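## Task

Set the glue stick upright on the desk, resting on either of its ends. Release it and move the robot away afterwards. It must not topple or end up leaning, or the goal fails. It only counts if it stays upright without the robot supporting it.

## Robot and tools

ROBOT. A wheeled base with a vertical column, a tilting head and two six-joint arms, each ending in a two-finger gripper. Folded, it measures 0.73 m long, 0.62 m wide and 1.88 m tall, with its front 0.40 m ahead of the column. The base can drive straight or turn in place; it cannot move sideways. Loose objects may occasionally get nudged by something else in the scene.

FRAMES. Base frame: origin on the floor under the column, between the drive wheels; x forward, y left, z up, metres. left_hand and right_hand are reported in this frame at the point where the fingers join; fingertips reach 8 mm past it. The hand's z axis runs along the fingers (quat_wxyz maps (0,0,1) onto it), its y axis along the opening direction. The odometry frame is the base frame where the scene began; base_odometry counts wheel turns only, so slipping shows up as motion. Heading is positive to the left, -3.142 to 3.142.

execute_actions. Argument "actions": a list with zero or one action. An action may hold "base", "joints", or both, plus optional "speeds"; its motions begin at once and may finish at different moments. "base" holds exactly one of: {"translate_m": d}, a relative drive of d metres from where the base last measured itself, forward positive, -3 to 3; or {"rotate_rad": d}, a relative turn in place of d radians, counter-clockwise (left) positive, -3.2 to 3.2. "joints" is one dictionary keyed by joint name, holding absolute target angles (rad) or openings (m), not offsets. Keys: head_tilt_rad (-0.61 to 1.308, 0 about level, positive looks down); for each arm, left_/right_ joint1_rad (-2.879 to 2.879), joint2_rad (0 to 3.141), joint3_rad (0 to 3.019), joint4_rad (-1.692 to 1.57), joint5_rad (-1.57 to 1.57, positive swings the hand to the robot's right), joint6_rad (-2.094 to 2.094, hand roll, positive clockwise seen from behind), and gripper_m (0 to 0.093, fingertip gap). "speeds" caps top speed for this action only: translate_m 0.05 to 0.8 m/s, rotate_rad 0.1 to 1 rad/s; it does not slow the arms. Too-long base moves, unknown keys or out-of-range numbers get the whole call rejected with no motion. "cameras" picks images: cam_head_left, cam_head_right, cam_left_wrist, cam_right_wrist, nav_camera or all; [] gives none. An empty actions list just reports state and pictures. A joint left out of an action may still be driving toward an earlier target.

wait {seconds: 0 to 10} lets time pass with no new command and reports like an empty action. zoom_image {camera, region [x0,y0,x1,y1]} enlarges up to 504x504 pixels of that camera's most recent full image. finished_scene {scene} closes the current scene for good and reports success; only call it once the object stands alone and the robot is clear.

ARM GEOMETRY. With joint1 at -1.57 (left) or 1.57 (right) and joints 5, 6 at 0, an arm moves in a forward-facing vertical plane 0.23 m beside the column. Let a = j2 - 0.35, b = 1.05 + j2 - j3, c = b - j4 (c = 1.57 means fingers pointing down). The hand point is then about 0.12 + 0.39 sin a + 0.38 cos b + 0.25 cos c m ahead and 1.46 + 0.39 cos a - 0.38 sin b - 0.25 sin c m high; e.g. j2, j3, j4 = 0.93, 0.78, 0.14 gives 0.60 ahead, 1.21 up. Actual hands sit up to about 5 cm lower and nearer the column (more with heavy loads); trust the reported hand position. Reach is about 1 m from the shoulder, no lower than 0.47 m, so never the floor. Light objects are easily carried; fingers-down grips are strongest.

GRIPPER. Fingers are 7 cm long; outer span is 1 cm wider than the opening at the tips, 5 cm at the base; the housing is 10 cm wide, 7 cm thick, and the wrist camera sticks out 11 cm on one side. To grasp, command an opening smaller than the object; "off_target" is then expected. A reported opening staying 0.002 m or more above its target means something is held.

RESULTS. base_status and joint_status: "done", "off_target" (resting short, may still push), "contact_stop" (base wheel stalled: back off 0.05 m before turning), "time_out", "not_followed"/"joint command not followed" (a safety check held the arm back for nearing the other arm, the body or an obstacle; move the offending joints at least 0.05 rad back, or move the other arm). on_its_own lists uncommanded behaviour; "held at" is a target, not a position. If turned_by_wheels and turned_by_imu disagree by more than about 4% and 0.05 rad, the base hit or slipped. base_tilt is in degrees. wheel_motors_off = 1 means the wheels were cut after about 3 s of hard pushing. motor_effort covers only the wheels. Motor temperatures are listed per arm; near 100 °C an arm drops everything.

SMALL MOVES. Joint changes under about 0.03 rad (0.08 for joints 2, 3) may do nothing. For gentle contact step about 0.05 rad per call from your last target. A pushing, blocked arm heats up; relieve it by sending back its reported joint positions.

CAMERAS. Head cameras look ahead and down by head_tilt_rad. Wrist cameras sit 0.10 m behind the fingertips and look along the fingers tilted 0.62 rad toward the hand's +x; with fingers down and arm forward they look down and back toward the robot, and the fingertips are at image centre. nav_camera is on the base front, 0.23 m up.

AVOID. Dropping or knocking over objects, hard collisions, leaving an arm pressing, letting the arms hit or press on each other, and table edges between 0.30 and 1.20 m catching the column.

Each tool is called after "Call:" as name(argument=value, ...), one argument or row to a line, values as JSON.

## Session

I'll start by checking the robot's state and camera views.

Call:
execute_actions(
  actions=[],
)

Scene clock: 0.00 s.
Motor temperatures (°C, as the motors report them): left_arm=[31 29 27 29 28 28] | right_arm=[30 30 31 31 30 29]
base_odometry: x=+0.000 y=+0.000 heading=+0.000 (m, m, rad; odometry frame)
turned_by_wheels: +0.000 (rad since the last result)
turned_by_imu: +0.000 (rad since the last result)
base_tilt: forward=-0.2 right=+0.2 (deg)
base_status: not commanded
joint_positions: head_tilt_rad=+0.879 left_joint1_rad=-1.557 left_joint2_rad=+0.904 left_joint3_rad=+0.437 left_joint4_rad=-0.963 left_joint5_rad=+0.048 left_joint6_rad=+0.012 left_gripper_m=+0.095 right_joint1_rad=+1.601 right_joint2_rad=+0.860 right_joint3_rad=+0.368 right_joint4_rad=-0.910 right_joint5_rad=+0.030 right_joint6_rad=+0.081 right_gripper_m=+0.095
joint_status: not commanded
wheel_motors_off: 0
motor_effort: left_wheel=+2 right_wheel=+2 (%)
left_hand: x=+0.1559 y=+0.2191 z=+1.2499 quat_wxyz=(+0.437, +0.011, -0.899, +0.021) (m; base frame)
right_hand: x=+0.1361 y=-0.2244 z=+1.2526 quat_wxyz=(+0.424, -0.018, -0.905, +0.022) (m; base frame)
pictures: cam_head_left, cam_head_right, cam_left_wrist, cam_right_wrist, nav_camera
Images, in order (width x height): cam_head_left 896x504, cam_head_right 896x504, cam_left_wrist 616x616, cam_right_wrist 616x616, nav_camera 896x504.

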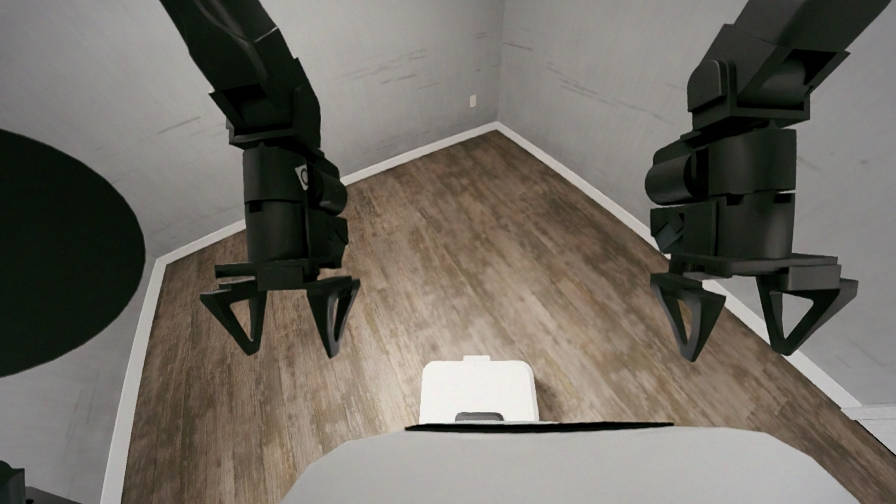

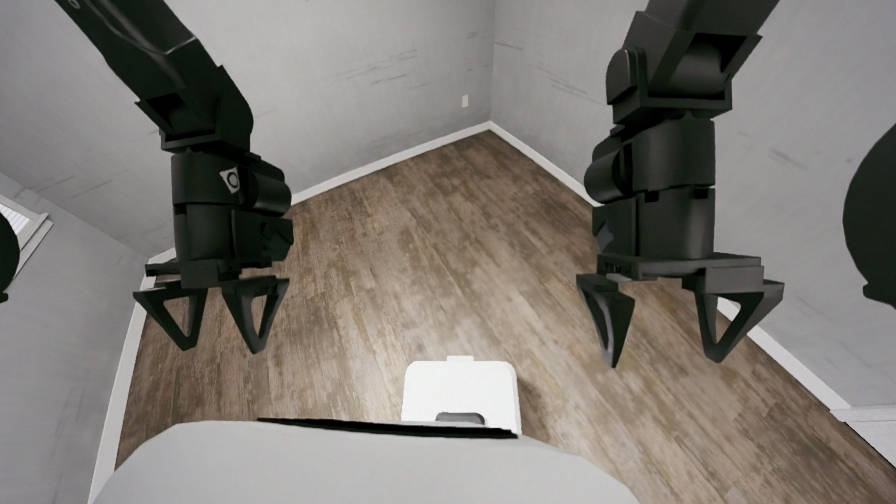

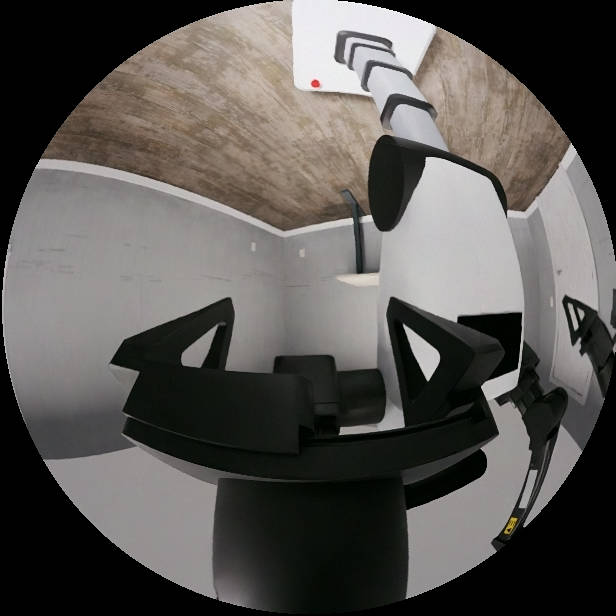

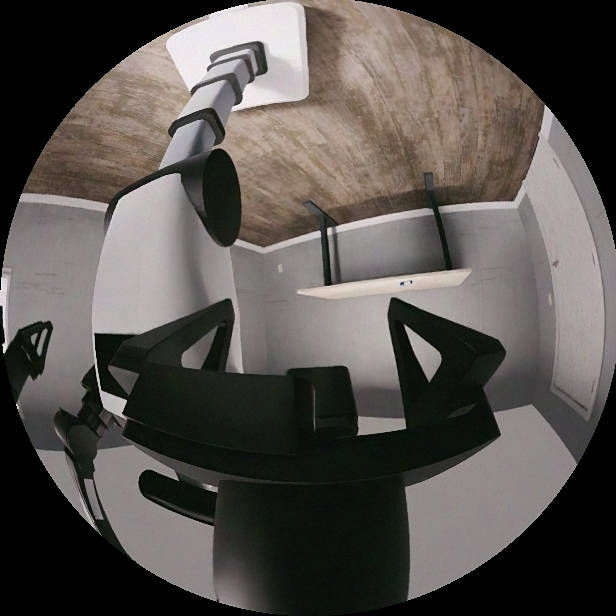

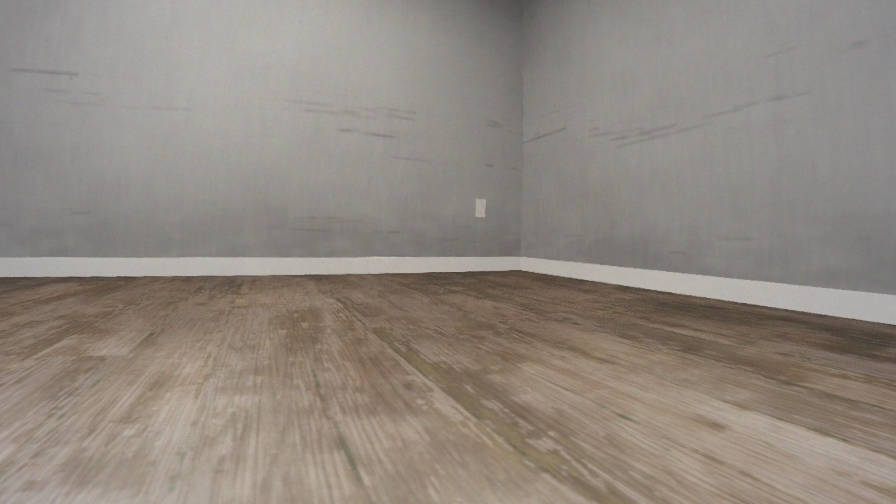

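Call:
zoom_image(
  camera="cam_right_wrist",
  region=[280, 160, 500, 320],
)

Call:
zoom_image(
  camera="cam_left_wrist",
  region=[220, 160, 440, 320],
)

Region (280, 160, 500, 320) of cam_right_wrist's 616x616 image, scaled by 2.291, with more detail than that image has; it fills the top 367 rows of this view, and the rest is white.

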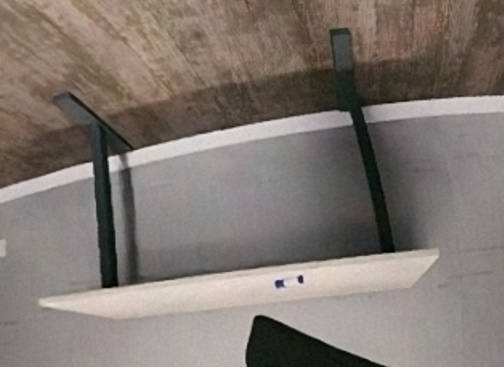

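Region (220, 160, 440, 320) of cam_left_wrist's 616x616 image, scaled by 2.291, with more detail than that image has; it fills the top 367 rows of this view, and the rest is white.

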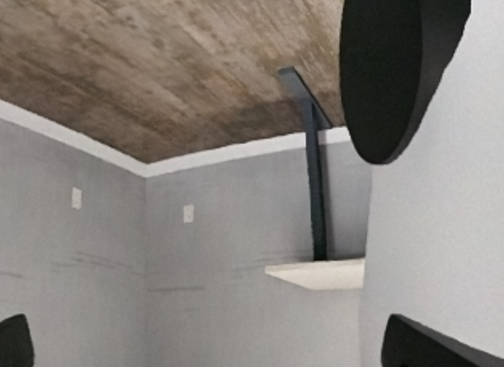

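Call:
execute_actions(
  actions=[
    {"base": {"rotate_rad": -2.6}, "joints": {"head_tilt_rad": 0.45}},
  ],
  cameras=["cam_head_left", "cam_head_right", "nav_camera"],
)

Scene clock: 48.13 s.
Motor temperatures (°C, as the motors report them): left_arm=[31 30 27 29 28 28] | right_arm=[30 31 31 31 30 29]
base_odometry: x=+0.000 y=+0.000 heading=-2.599 (m, m, rad; odometry frame)
turned_by_wheels: -2.599 (rad since the last result)
turned_by_imu: -2.603 (rad since the last result)
base_tilt: forward=-0.3 right=+0.2 (deg)
base_status: done
joint_positions: head_tilt_rad=+0.469 left_joint1_rad=-1.557 left_joint2_rad=+0.904 left_joint3_rad=+0.437 left_joint4_rad=-0.963 left_joint5_rad=+0.048 left_joint6_rad=+0.012 left_gripper_m=+0.095 right_joint1_rad=+1.601 right_joint2_rad=+0.860 right_joint3_rad=+0.368 right_joint4_rad=-0.910 right_joint5_rad=+0.030 right_joint6_rad=+0.081 right_gripper_m=+0.095
joint_status: all done
wheel_motors_off: 0
motor_effort: left_wheel=+6(33) right_wheel=-5(47) (%)
left_hand: x=+0.1559 y=+0.2191 z=+1.2499 quat_wxyz=(+0.437, +0.011, -0.899, +0.021) (m; base frame)
right_hand: x=+0.1361 y=-0.2244 z=+1.2526 quat_wxyz=(+0.424, -0.018, -0.905, +0.022) (m; base frame)
pictures: cam_head_left, cam_head_right, nav_camera
Images, in order (width x height): cam_head_left 896x504, cam_head_right 896x504, nav_camera 896x504.

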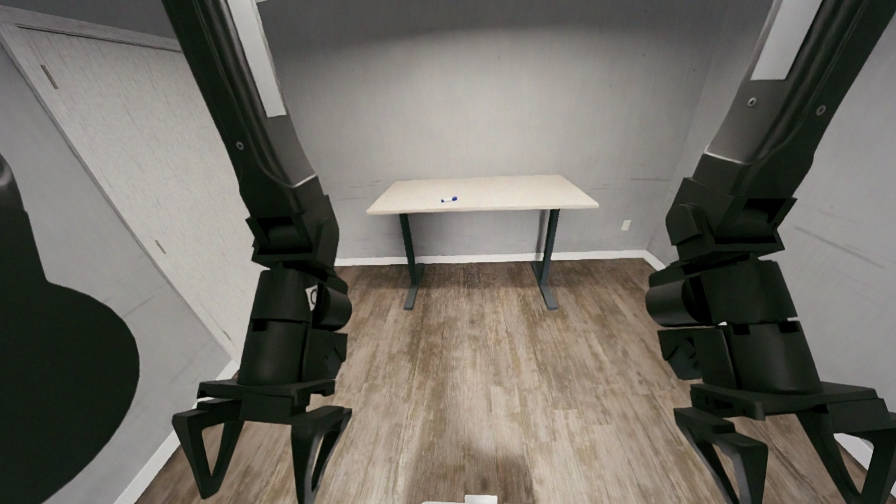

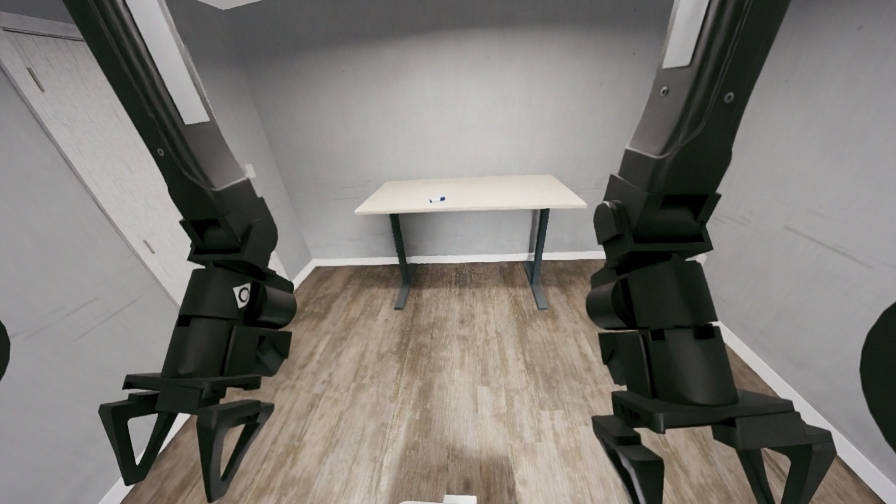

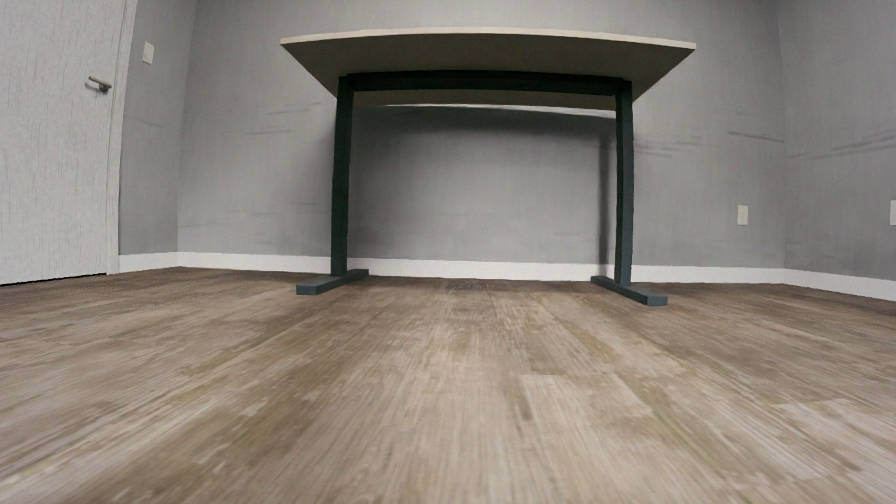

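Call:
zoom_image(
  camera="cam_head_left",
  region=[350, 160, 620, 320],
)

Call:
zoom_image(
  camera="cam_head_left",
  region=[420, 180, 480, 220],
)

Region (350, 160, 620, 320) of cam_head_left's 896x504 image, scaled by 1.867, with more detail than that image has; it fills the top 299 rows of this view, and the rest is white.

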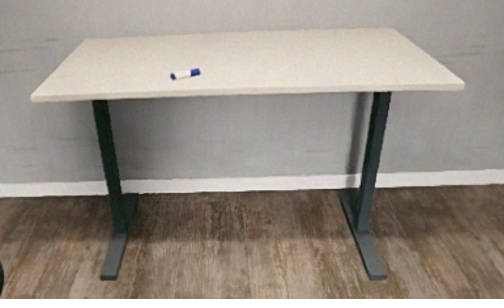

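Region (420, 180, 480, 220) of cam_head_left's 896x504 image, scaled by 8.400, with more detail than that image has.

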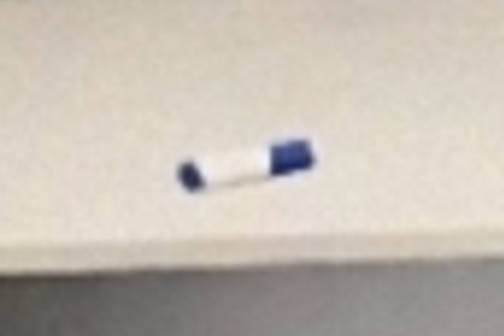

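Call:
execute_actions(
  actions=[
    {"base": {"rotate_rad": -0.1}, "joints": {"head_tilt_rad": 0.6}},
  ],
  cameras=[],
)

Call:
execute_actions(
  actions=[
    {"base": {"translate_m": 1.0}, "joints": {"left_joint1_rad": -1.57, "left_joint2_rad": 0.9, "left_joint3_rad": 1.3, "left_joint4_rad": -0.92, "left_joint5_rad": 0.0, "left_joint6_rad": 0.0}},
  ],
  cameras=["cam_head_left", "cam_head_right", "cam_left_wrist", "nav_camera"],
)

Scene clock: 169.43 s.
Motor temperatures (°C, as the motors report them): left_arm=[31 30 27 29 28 28] | right_arm=[30 31 31 31 30 29]
base_odometry: x=+0.000 y=+0.000 heading=-2.698 (m, m, rad; odometry frame)
turned_by_wheels: -0.099 (rad since the last result)
turned_by_imu: -0.098 (rad since the last result)
base_tilt: forward=-0.3 right=+0.2 (deg)
base_status: done
joint_positions: head_tilt_rad=+0.603 left_joint1_rad=-1.557 left_joint2_rad=+0.904 left_joint3_rad=+0.437 left_joint4_rad=-0.963 left_joint5_rad=+0.048 left_joint6_rad=+0.012 left_gripper_m=+0.095 right_joint1_rad=+1.601 right_joint2_rad=+0.860 right_joint3_rad=+0.368 right_joint4_rad=-0.910 right_joint5_rad=+0.030 right_joint6_rad=+0.081 right_gripper_m=+0.095
joint_status: all done
wheel_motors_off: 0
motor_effort: left_wheel=+5(23) right_wheel=-5(28) (%)
left_hand: x=+0.1559 y=+0.2191 z=+1.2499 quat_wxyz=(+0.437, +0.011, -0.899, +0.021) (m; base frame)
right_hand: x=+0.1361 y=-0.2244 z=+1.2526 quat_wxyz=(+0.424, -0.018, -0.905, +0.022) (m; base frame)
pictures: none
No camera images: the call's "cameras" was empty. Leave "cameras" out to get every camera's image.

Scene clock: 172.73 s.
Motor temperatures (°C, as the motors report them): left_arm=[31 31 28 29 28 28] | right_arm=[30 31 31 31 30 29]
base_odometry: x=-0.903 y=-0.429 heading=-2.698 (m, m, rad; odometry frame)
turned_by_wheels: +0.000 (rad since the last result)
turned_by_imu: +0.003 (rad since the last result)
base_tilt: forward=-0.3 right=+0.1 (deg)
base_status: done
joint_positions: head_tilt_rad=+0.604 left_joint1_rad=-1.558 left_joint2_rad=+0.903 left_joint3_rad=+1.271 left_joint4_rad=-0.924 left_joint5_rad=+0.001 left_joint6_rad=+0.005 left_gripper_m=+0.095 right_joint1_rad=+1.601 right_joint2_rad=+0.859 right_joint3_rad=+0.370 right_joint4_rad=-0.910 right_joint5_rad=+0.030 right_joint6_rad=+0.081 right_gripper_m=+0.095
joint_status: all done
wheel_motors_off: 0
motor_effort: left_wheel=-1(54) right_wheel=+0(60) (%)
left_hand: x=+0.6164 y=+0.2296 z=+1.2971 quat_wxyz=(+0.016, +0.001, -1.000, -0.005) (m; base frame)
right_hand: x=+0.1374 y=-0.2244 z=+1.2522 quat_wxyz=(+0.423, -0.018, -0.906, +0.022) (m; base frame)
pictures: cam_head_left, cam_head_right, cam_left_wrist, nav_camera
Images, in order (width x height): cam_head_left 896x504, cam_head_right 896x504, cam_left_wrist 616x616, nav_camera 896x504.

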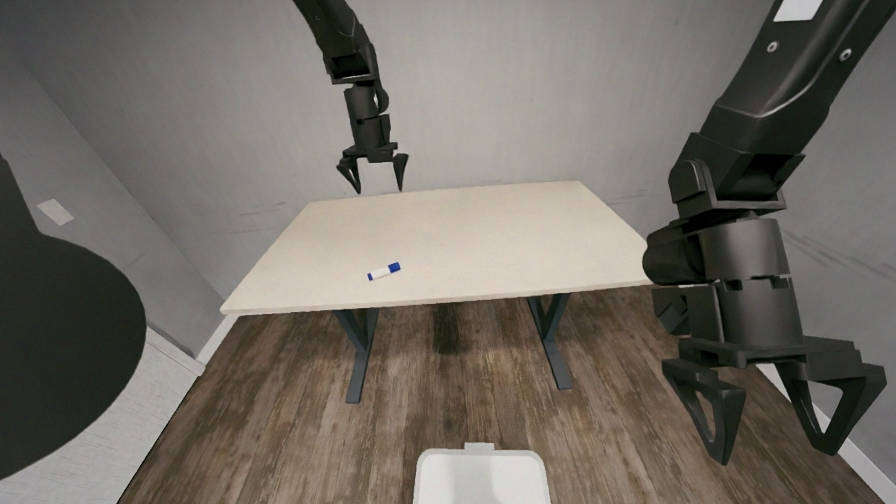

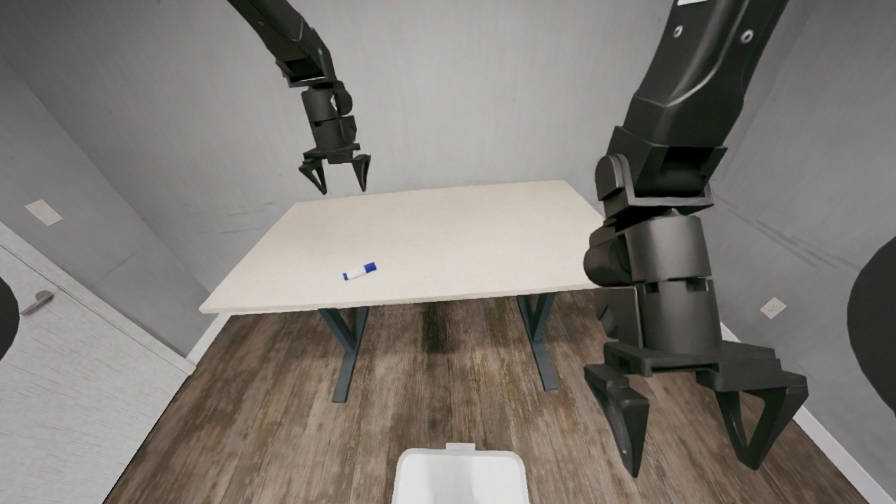

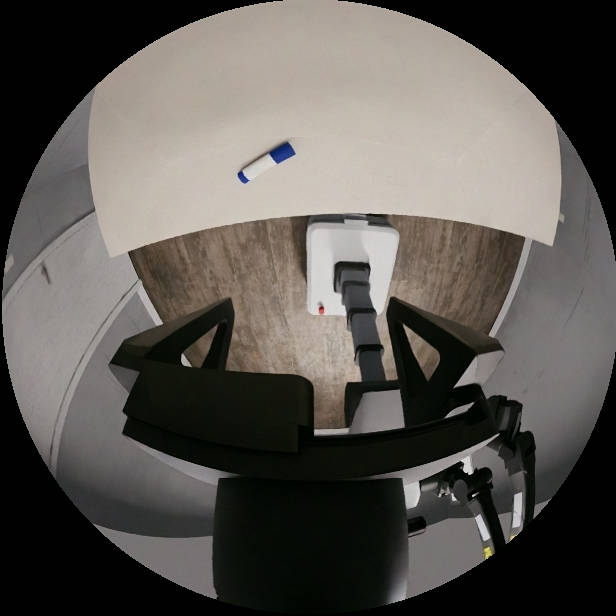

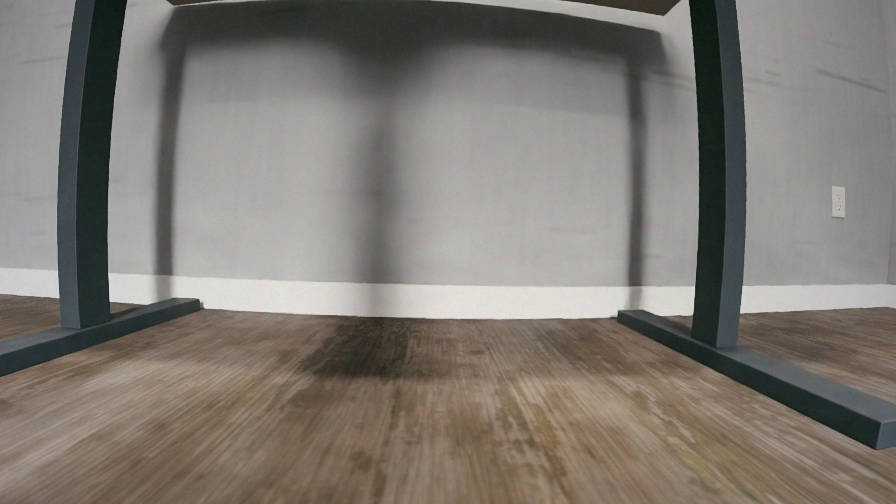

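Call:
zoom_image(
  camera="cam_left_wrist",
  region=[220, 120, 320, 220],
)

Call:
zoom_image(
  camera="cam_head_left",
  region=[340, 240, 440, 320],
)

Region (220, 120, 320, 220) of cam_left_wrist's 616x616 image, scaled by 5.040, with more detail than that image has.

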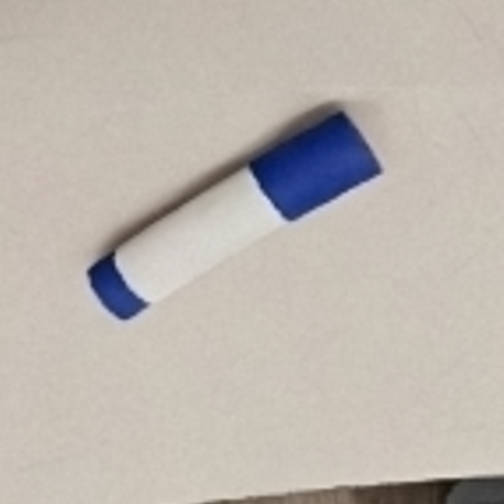

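Region (340, 240, 440, 320) of cam_head_left's 896x504 image, scaled by 5.040, with more detail than that image has; it fills the top 403 rows of this view, and the rest is white.

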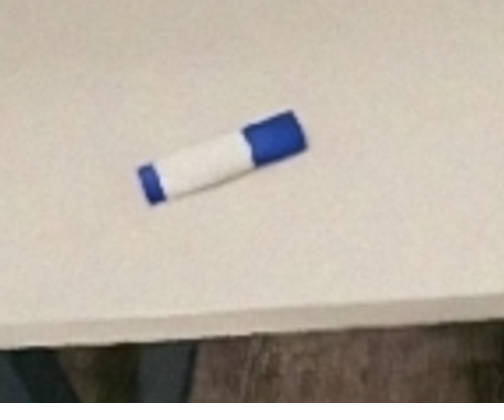

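Call:
execute_actions(
  actions=[
    {"base": {"rotate_rad": 0.056}, "joints": {"left_joint2_rad": 1.45, "left_joint3_rad": 1.74, "left_joint4_rad": -0.876, "left_joint5_rad": -0.18, "left_joint6_rad": 1.13, "head_tilt_rad": 0.75}},
  ],
  cameras=["cam_head_left", "cam_head_right", "cam_left_wrist"],
)

Scene clock: 294.23 s.
Motor temperatures (°C, as the motors report them): left_arm=[31 34 33 29 28 28] | right_arm=[30 32 31 31 30 29]
base_odometry: x=-0.903 y=-0.429 heading=-2.644 (m, m, rad; odometry frame)
turned_by_wheels: +0.054 (rad since the last result)
turned_by_imu: +0.056 (rad since the last result)
base_tilt: forward=-0.2 right=+0.2 (deg)
base_status: done
joint_positions: head_tilt_rad=+0.752 left_joint1_rad=-1.559 left_joint2_rad=+1.472 left_joint3_rad=+1.707 left_joint4_rad=-0.877 left_joint5_rad=-0.180 left_joint6_rad=+1.122 left_gripper_m=+0.095 right_joint1_rad=+1.601 right_joint2_rad=+0.859 right_joint3_rad=+0.370 right_joint4_rad=-0.910 right_joint5_rad=+0.030 right_joint6_rad=+0.081 right_gripper_m=+0.095
joint_status: all done
wheel_motors_off: 0
motor_effort: left_wheel=-1(39) right_wheel=+2(39) (%)
left_hand: x=+0.7049 y=+0.2627 z=+1.1034 quat_wxyz=(+0.101, -0.530, -0.840, -0.049) (m; base frame)
right_hand: x=+0.1374 y=-0.2244 z=+1.2522 quat_wxyz=(+0.423, -0.018, -0.906, +0.022) (m; base frame)
pictures: cam_head_left, cam_head_right, cam_left_wrist
Images, in order (width x height): cam_head_left 896x504, cam_head_right 896x504, cam_left_wrist 616x616.

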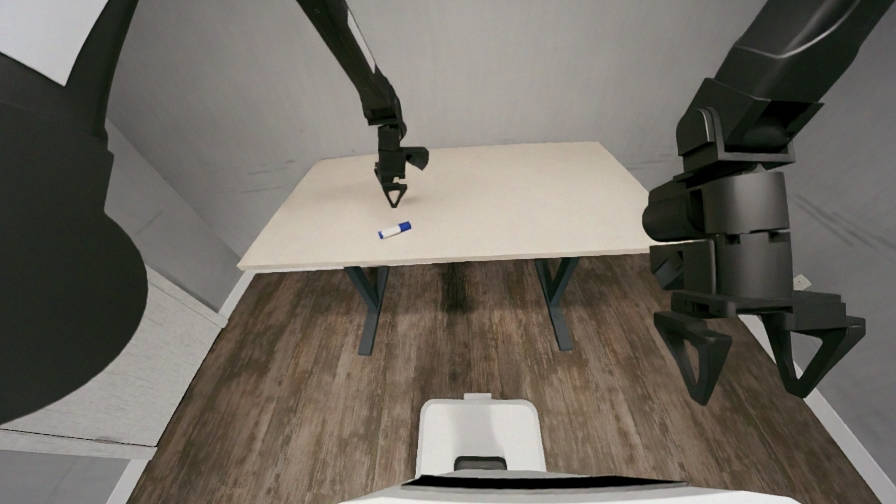

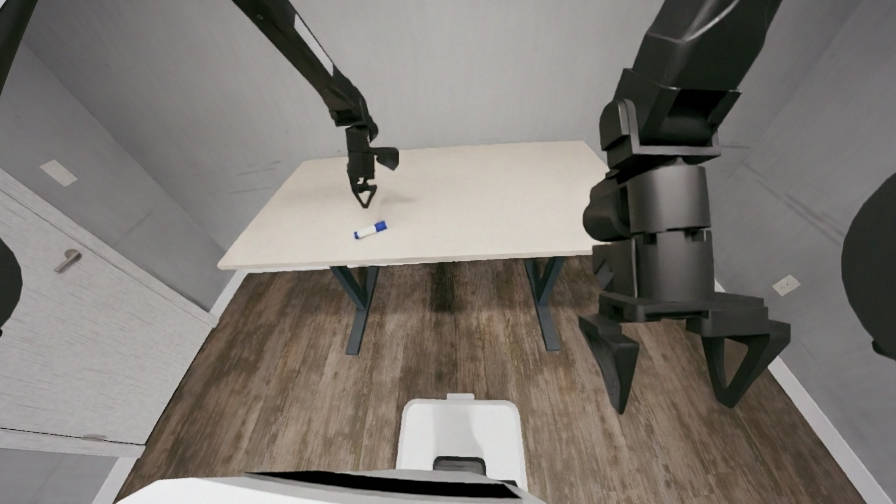

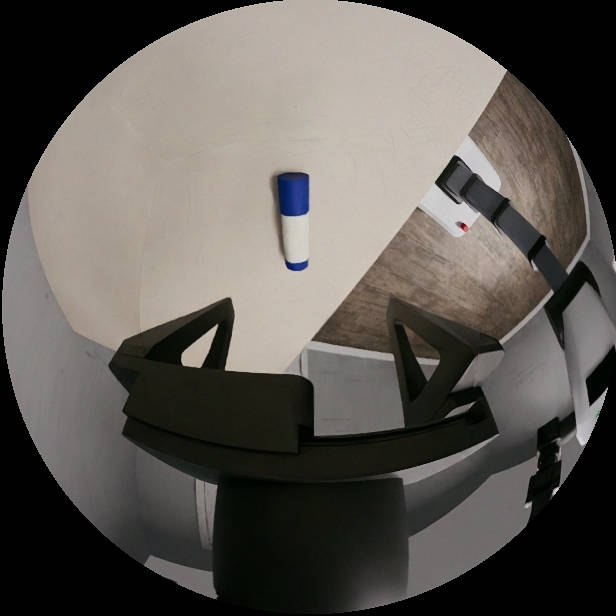

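Call:
zoom_image(
  camera="cam_left_wrist",
  region=[230, 150, 370, 290],
)

Region (230, 150, 370, 290) of cam_left_wrist's 616x616 image, scaled by 3.600, with more detail than that image has.

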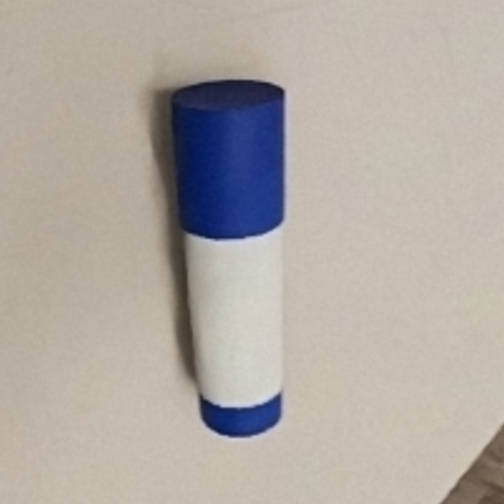

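Call:
execute_actions(
  actions=[
    {"joints": {"left_joint2_rad": 1.574, "left_joint3_rad": 1.814, "left_joint4_rad": -0.795}},
  ],
  cameras=["cam_head_left", "cam_left_wrist"],
)

Scene clock: 377.53 s.
Motor temperatures (°C, as the motors report them): left_arm=[31 38 33 29 28 28] | right_arm=[30 32 31 31 30 29]
base_odometry: x=-0.903 y=-0.429 heading=-2.644 (m, m, rad; odometry frame)
turned_by_wheels: +0.000 (rad since the last result)
turned_by_imu: +0.001 (rad since the last result)
base_tilt: forward=-0.2 right=+0.1 (deg)
base_status: not commanded
joint_positions: head_tilt_rad=+0.752 left_joint1_rad=-1.559 left_joint2_rad=+1.559 left_joint3_rad=+1.801 left_joint4_rad=-0.797 left_joint5_rad=-0.180 left_joint6_rad=+1.122 left_gripper_m=+0.095 right_joint1_rad=+1.601 right_joint2_rad=+0.859 right_joint3_rad=+0.370 right_joint4_rad=-0.910 right_joint5_rad=+0.030 right_joint6_rad=+0.081 right_gripper_m=+0.095
joint_status: all done
wheel_motors_off: 0
motor_effort: left_wheel=-2(1) right_wheel=+3(4) (%)
left_hand: x=+0.7410 y=+0.2632 z=+1.0728 quat_wxyz=(+0.064, -0.528, -0.844, -0.072) (m; base frame)
right_hand: x=+0.1374 y=-0.2244 z=+1.2522 quat_wxyz=(+0.423, -0.018, -0.906, +0.022) (m; base frame)
pictures: cam_head_left, cam_left_wrist
Images, in order (width x height): cam_head_left 896x504, cam_left_wrist 616x616.

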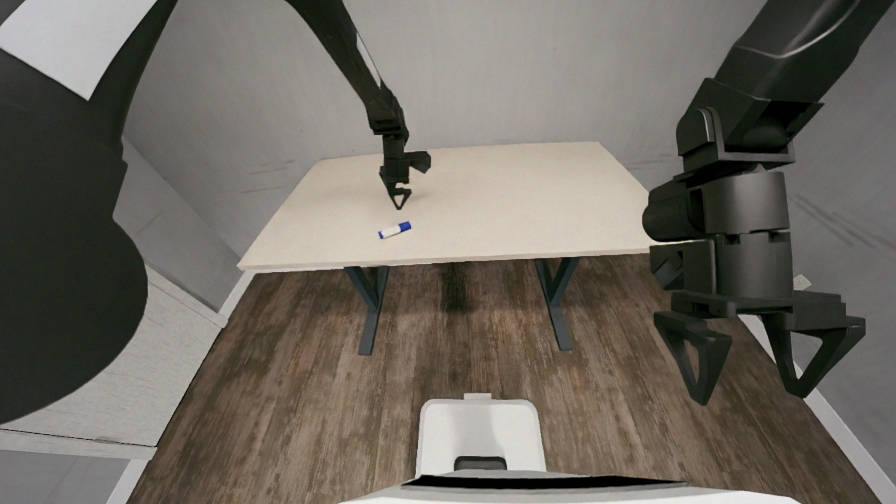

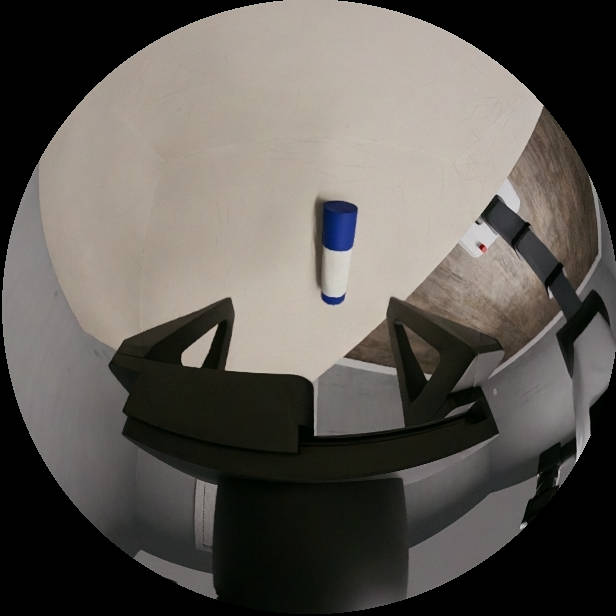

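Call:
execute_actions(
  actions=[
    {"joints": {"left_joint2_rad": 1.63, "left_joint4_rad": -0.75}},
  ],
  cameras=["cam_head_left", "cam_left_wrist"],
)

Scene clock: 412.70 s.
Motor temperatures (°C, as the motors report them): left_arm=[31 39 33 29 28 28] | right_arm=[30 32 31 31 30 29]
base_odometry: x=-0.903 y=-0.429 heading=-2.644 (m, m, rad; odometry frame)
turned_by_wheels: +0.000 (rad since the last result)
turned_by_imu: +0.001 (rad since the last result)
base_tilt: forward=-0.3 right=+0.2 (deg)
base_status: not commanded
joint_positions: head_tilt_rad=+0.752 left_joint1_rad=-1.559 left_joint2_rad=+1.617 left_joint3_rad=+1.801 left_joint4_rad=-0.757 left_joint5_rad=-0.180 left_joint6_rad=+1.122 left_gripper_m=+0.095 right_joint1_rad=+1.601 right_joint2_rad=+0.859 right_joint3_rad=+0.370 right_joint4_rad=-0.910 right_joint5_rad=+0.030 right_joint6_rad=+0.081 right_gripper_m=+0.095
joint_status: all done
wheel_motors_off: 0
motor_effort: left_wheel=-1(4) right_wheel=+3(4) (%)
left_hand: x=+0.7274 y=+0.2635 z=+1.0370 quat_wxyz=(+0.072, -0.529, -0.843, -0.067) (m; base frame)
right_hand: x=+0.1374 y=-0.2244 z=+1.2522 quat_wxyz=(+0.423, -0.018, -0.906, +0.022) (m; base frame)
pictures: cam_head_left, cam_left_wrist
Images, in order (width x height): cam_head_left 896x504, cam_left_wrist 616x616.

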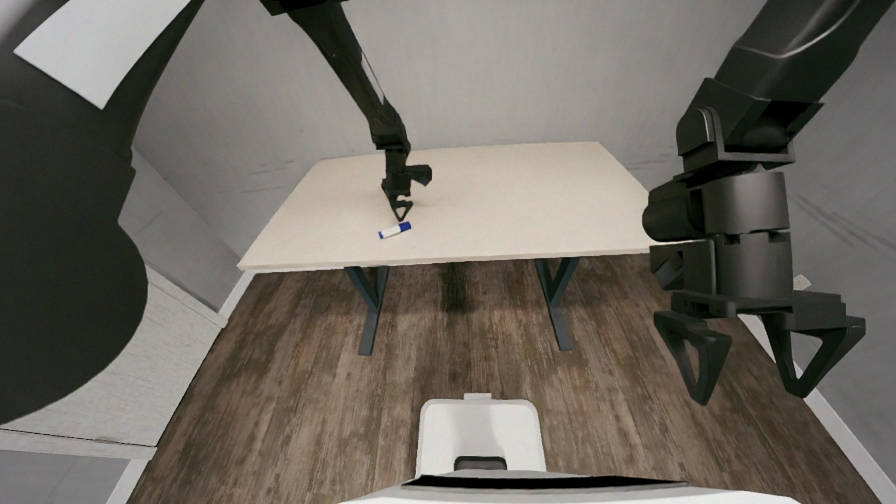

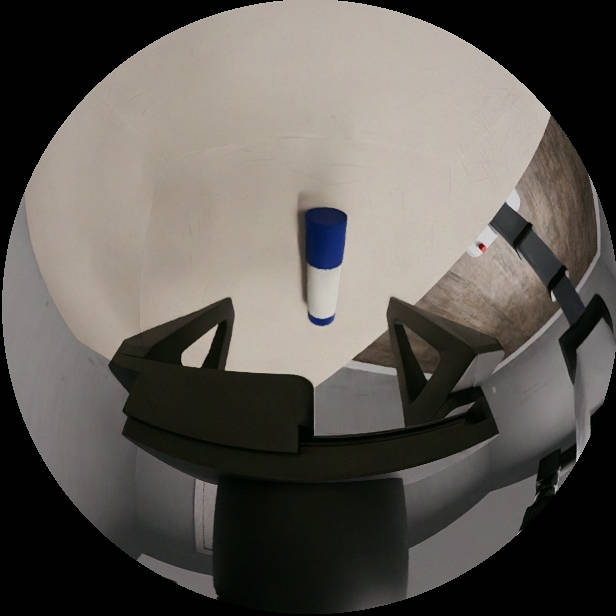

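Call:
zoom_image(
  camera="cam_left_wrist",
  region=[220, 180, 420, 380],
)

Region (220, 180, 420, 380) of cam_left_wrist's 616x616 image, scaled by 2.520, with more detail than that image has.

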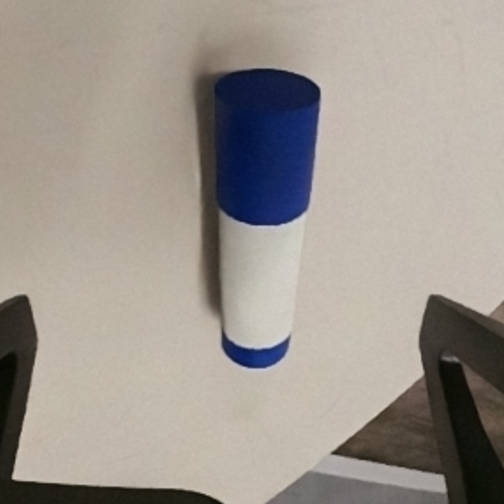

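Call:
execute_actions(
  actions=[
    {"base": {"rotate_rad": 0.024}, "joints": {"left_joint2_rad": 1.695, "left_joint4_rad": -0.672}},
  ],
  cameras=["cam_head_left", "cam_left_wrist"],
)

Scene clock: 530.60 s.
Motor temperatures (°C, as the motors report them): left_arm=[31 40 33 29 28 28] | right_arm=[30 32 31 31 30 29]
base_odometry: x=-0.904 y=-0.429 heading=-2.622 (m, m, rad; odometry frame)
turned_by_wheels: +0.022 (rad since the last result)
turned_by_imu: +0.023 (rad since the last result)
base_tilt: forward=-0.3 right=+0.1 (deg)
base_status: done
joint_positions: head_tilt_rad=+0.752 left_joint1_rad=-1.564 left_joint2_rad=+1.686 left_joint3_rad=+1.801 left_joint4_rad=-0.679 left_joint5_rad=-0.180 left_joint6_rad=+1.122 left_gripper_m=+0.095 right_joint1_rad=+1.601 right_joint2_rad=+0.859 right_joint3_rad=+0.370 right_joint4_rad=-0.910 right_joint5_rad=+0.030 right_joint6_rad=+0.081 right_gripper_m=+0.095
joint_status: all done
wheel_motors_off: 0
motor_effort: left_wheel=-2(48) right_wheel=+1(41) (%)
left_hand: x=+0.7162 y=+0.2603 z=+0.9951 quat_wxyz=(+0.067, -0.530, -0.843, -0.068) (m; base frame)
right_hand: x=+0.1374 y=-0.2244 z=+1.2522 quat_wxyz=(+0.423, -0.018, -0.906, +0.022) (m; base frame)
pictures: cam_head_left, cam_left_wrist
Images, in order (width x height): cam_head_left 896x504, cam_left_wrist 616x616.

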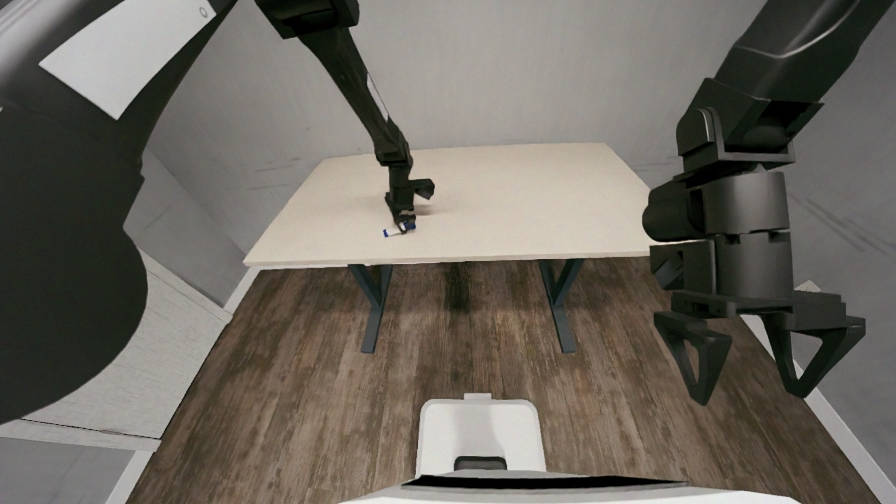

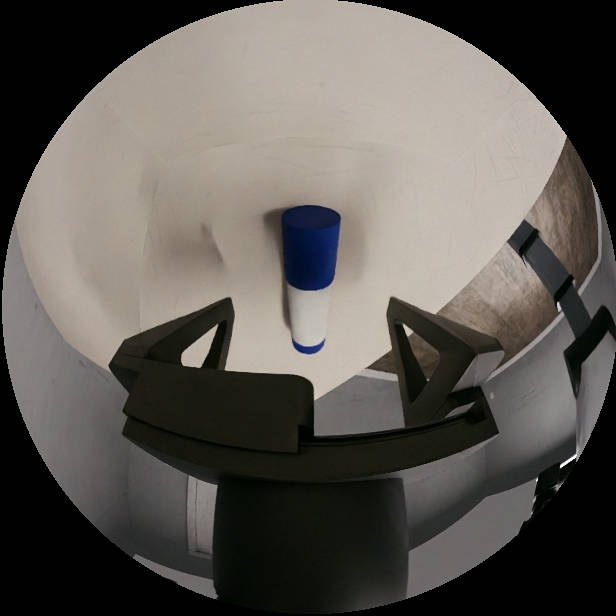

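Call:
zoom_image(
  camera="cam_left_wrist",
  region=[210, 190, 410, 390],
)

Call:
zoom_image(
  camera="cam_head_left",
  region=[360, 170, 460, 250],
)

Region (210, 190, 410, 390) of cam_left_wrist's 616x616 image, scaled by 2.520, with more detail than that image has.

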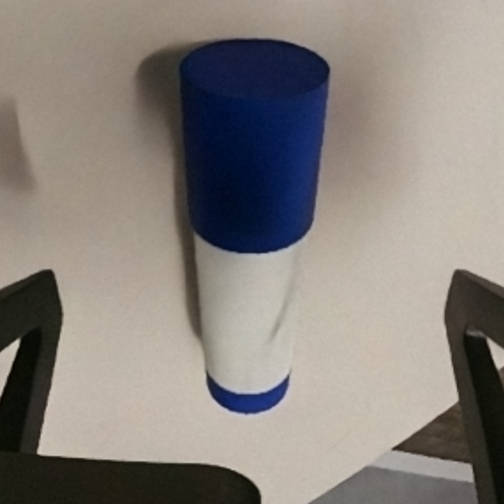

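Region (360, 170, 460, 250) of cam_head_left's 896x504 image, scaled by 5.040, with more detail than that image has; it fills the top 403 rows of this view, and the rest is white.

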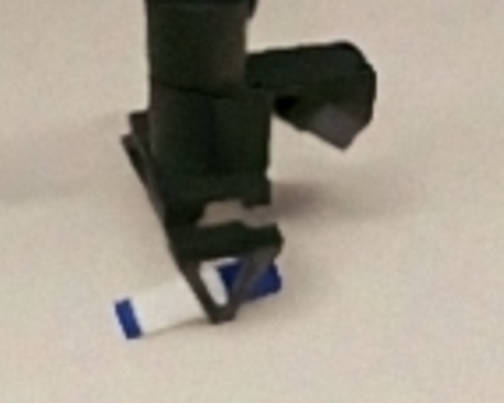

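Call:
execute_actions(
  actions=[
    {"joints": {"left_joint2_rad": 1.73, "left_joint4_rad": -0.61}},
  ],
  cameras=["cam_head_left", "cam_left_wrist"],
)

Scene clock: 571.37 s.
Motor temperatures (°C, as the motors report them): left_arm=[31 41 33 29 28 28] | right_arm=[30 32 31 31 30 29]
base_odometry: x=-0.904 y=-0.429 heading=-2.622 (m, m, rad; odometry frame)
turned_by_wheels: +0.000 (rad since the last result)
turned_by_imu: +0.001 (rad since the last result)
base_tilt: forward=-0.4 right=+0.1 (deg)
base_status: not commanded
joint_positions: head_tilt_rad=+0.752 left_joint1_rad=-1.564 left_joint2_rad=+1.705 left_joint3_rad=+1.801 left_joint4_rad=-0.619 left_joint5_rad=-0.180 left_joint6_rad=+1.122 left_gripper_m=+0.095 right_joint1_rad=+1.601 right_joint2_rad=+0.859 right_joint3_rad=+0.370 right_joint4_rad=-0.910 right_joint5_rad=+0.030 right_joint6_rad=+0.081 right_gripper_m=+0.095
joint_status: all done
wheel_motors_off: 0
motor_effort: left_wheel=-1(0) right_wheel=+2(2) (%)
left_hand: x=+0.7219 y=+0.2604 z=+0.9832 quat_wxyz=(+0.049, -0.528, -0.844, -0.079) (m; base frame)
right_hand: x=+0.1374 y=-0.2244 z=+1.2522 quat_wxyz=(+0.423, -0.018, -0.906, +0.022) (m; base frame)
pictures: cam_head_left, cam_left_wrist
Images, in order (width x height): cam_head_left 896x504, cam_left_wrist 616x616.

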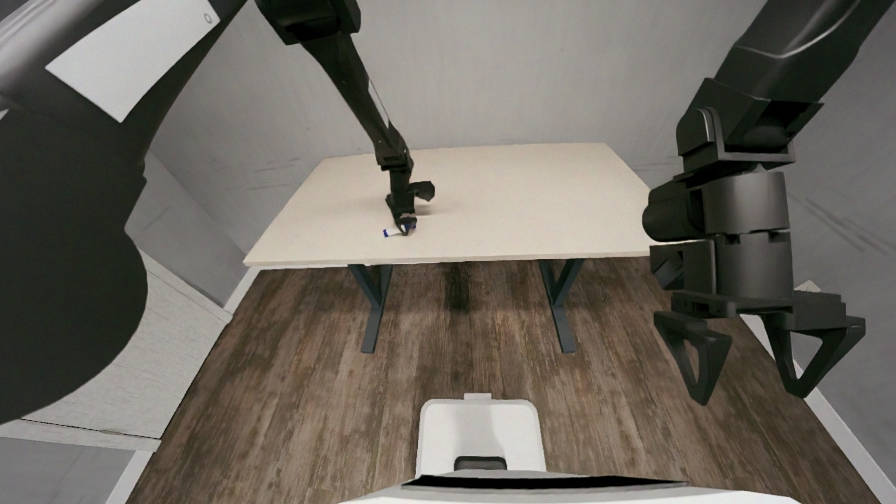

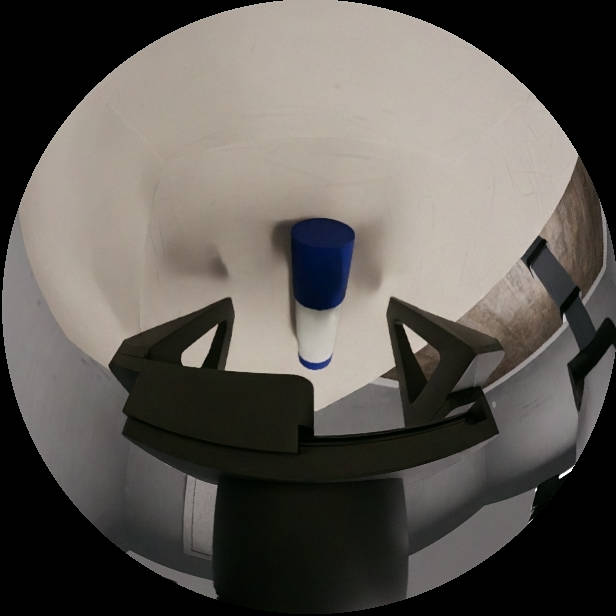

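Call:
execute_actions(
  actions=[
    {"joints": {"left_joint2_rad": 1.746}},
  ],
  cameras=["cam_left_wrist"],
)

Scene clock: 585.60 s.
Motor temperatures (°C, as the motors report them): left_arm=[31 41 33 29 28 28] | right_arm=[30 32 31 31 30 29]
base_odometry: x=-0.904 y=-0.429 heading=-2.622 (m, m, rad; odometry frame)
turned_by_wheels: +0.000 (rad since the last result)
turned_by_imu: +0.001 (rad since the last result)
base_tilt: forward=-0.3 right=+0.2 (deg)
base_status: not commanded
joint_positions: head_tilt_rad=+0.752 left_joint1_rad=-1.564 left_joint2_rad=+1.720 left_joint3_rad=+1.801 left_joint4_rad=-0.619 left_joint5_rad=-0.180 left_joint6_rad=+1.122 left_gripper_m=+0.095 right_joint1_rad=+1.601 right_joint2_rad=+0.859 right_joint3_rad=+0.370 right_joint4_rad=-0.910 right_joint5_rad=+0.030 right_joint6_rad=+0.081 right_gripper_m=+0.095
joint_status: all done
wheel_motors_off: 0
motor_effort: left_wheel=-3(2) right_wheel=+2(2) (%)
left_hand: x=+0.7146 y=+0.2604 z=+0.9741 quat_wxyz=(+0.056, -0.529, -0.844, -0.075) (m; base frame)
right_hand: x=+0.1374 y=-0.2244 z=+1.2522 quat_wxyz=(+0.423, -0.018, -0.906, +0.022) (m; base frame)
pictures: cam_left_wrist
Images, in order (width x height): cam_left_wrist 616x616.

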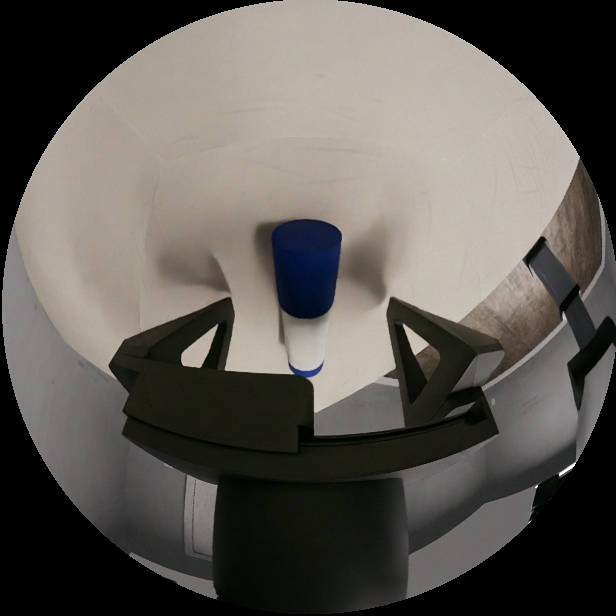

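Call:
zoom_image(
  camera="cam_left_wrist",
  region=[200, 200, 420, 400],
)

Region (200, 200, 420, 400) of cam_left_wrist's 616x616 image, scaled by 2.291, with more detail than that image has; it fills the top 458 rows of this view, and the rest is white.

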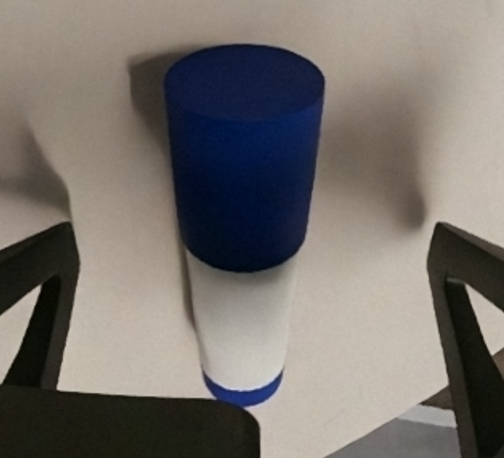

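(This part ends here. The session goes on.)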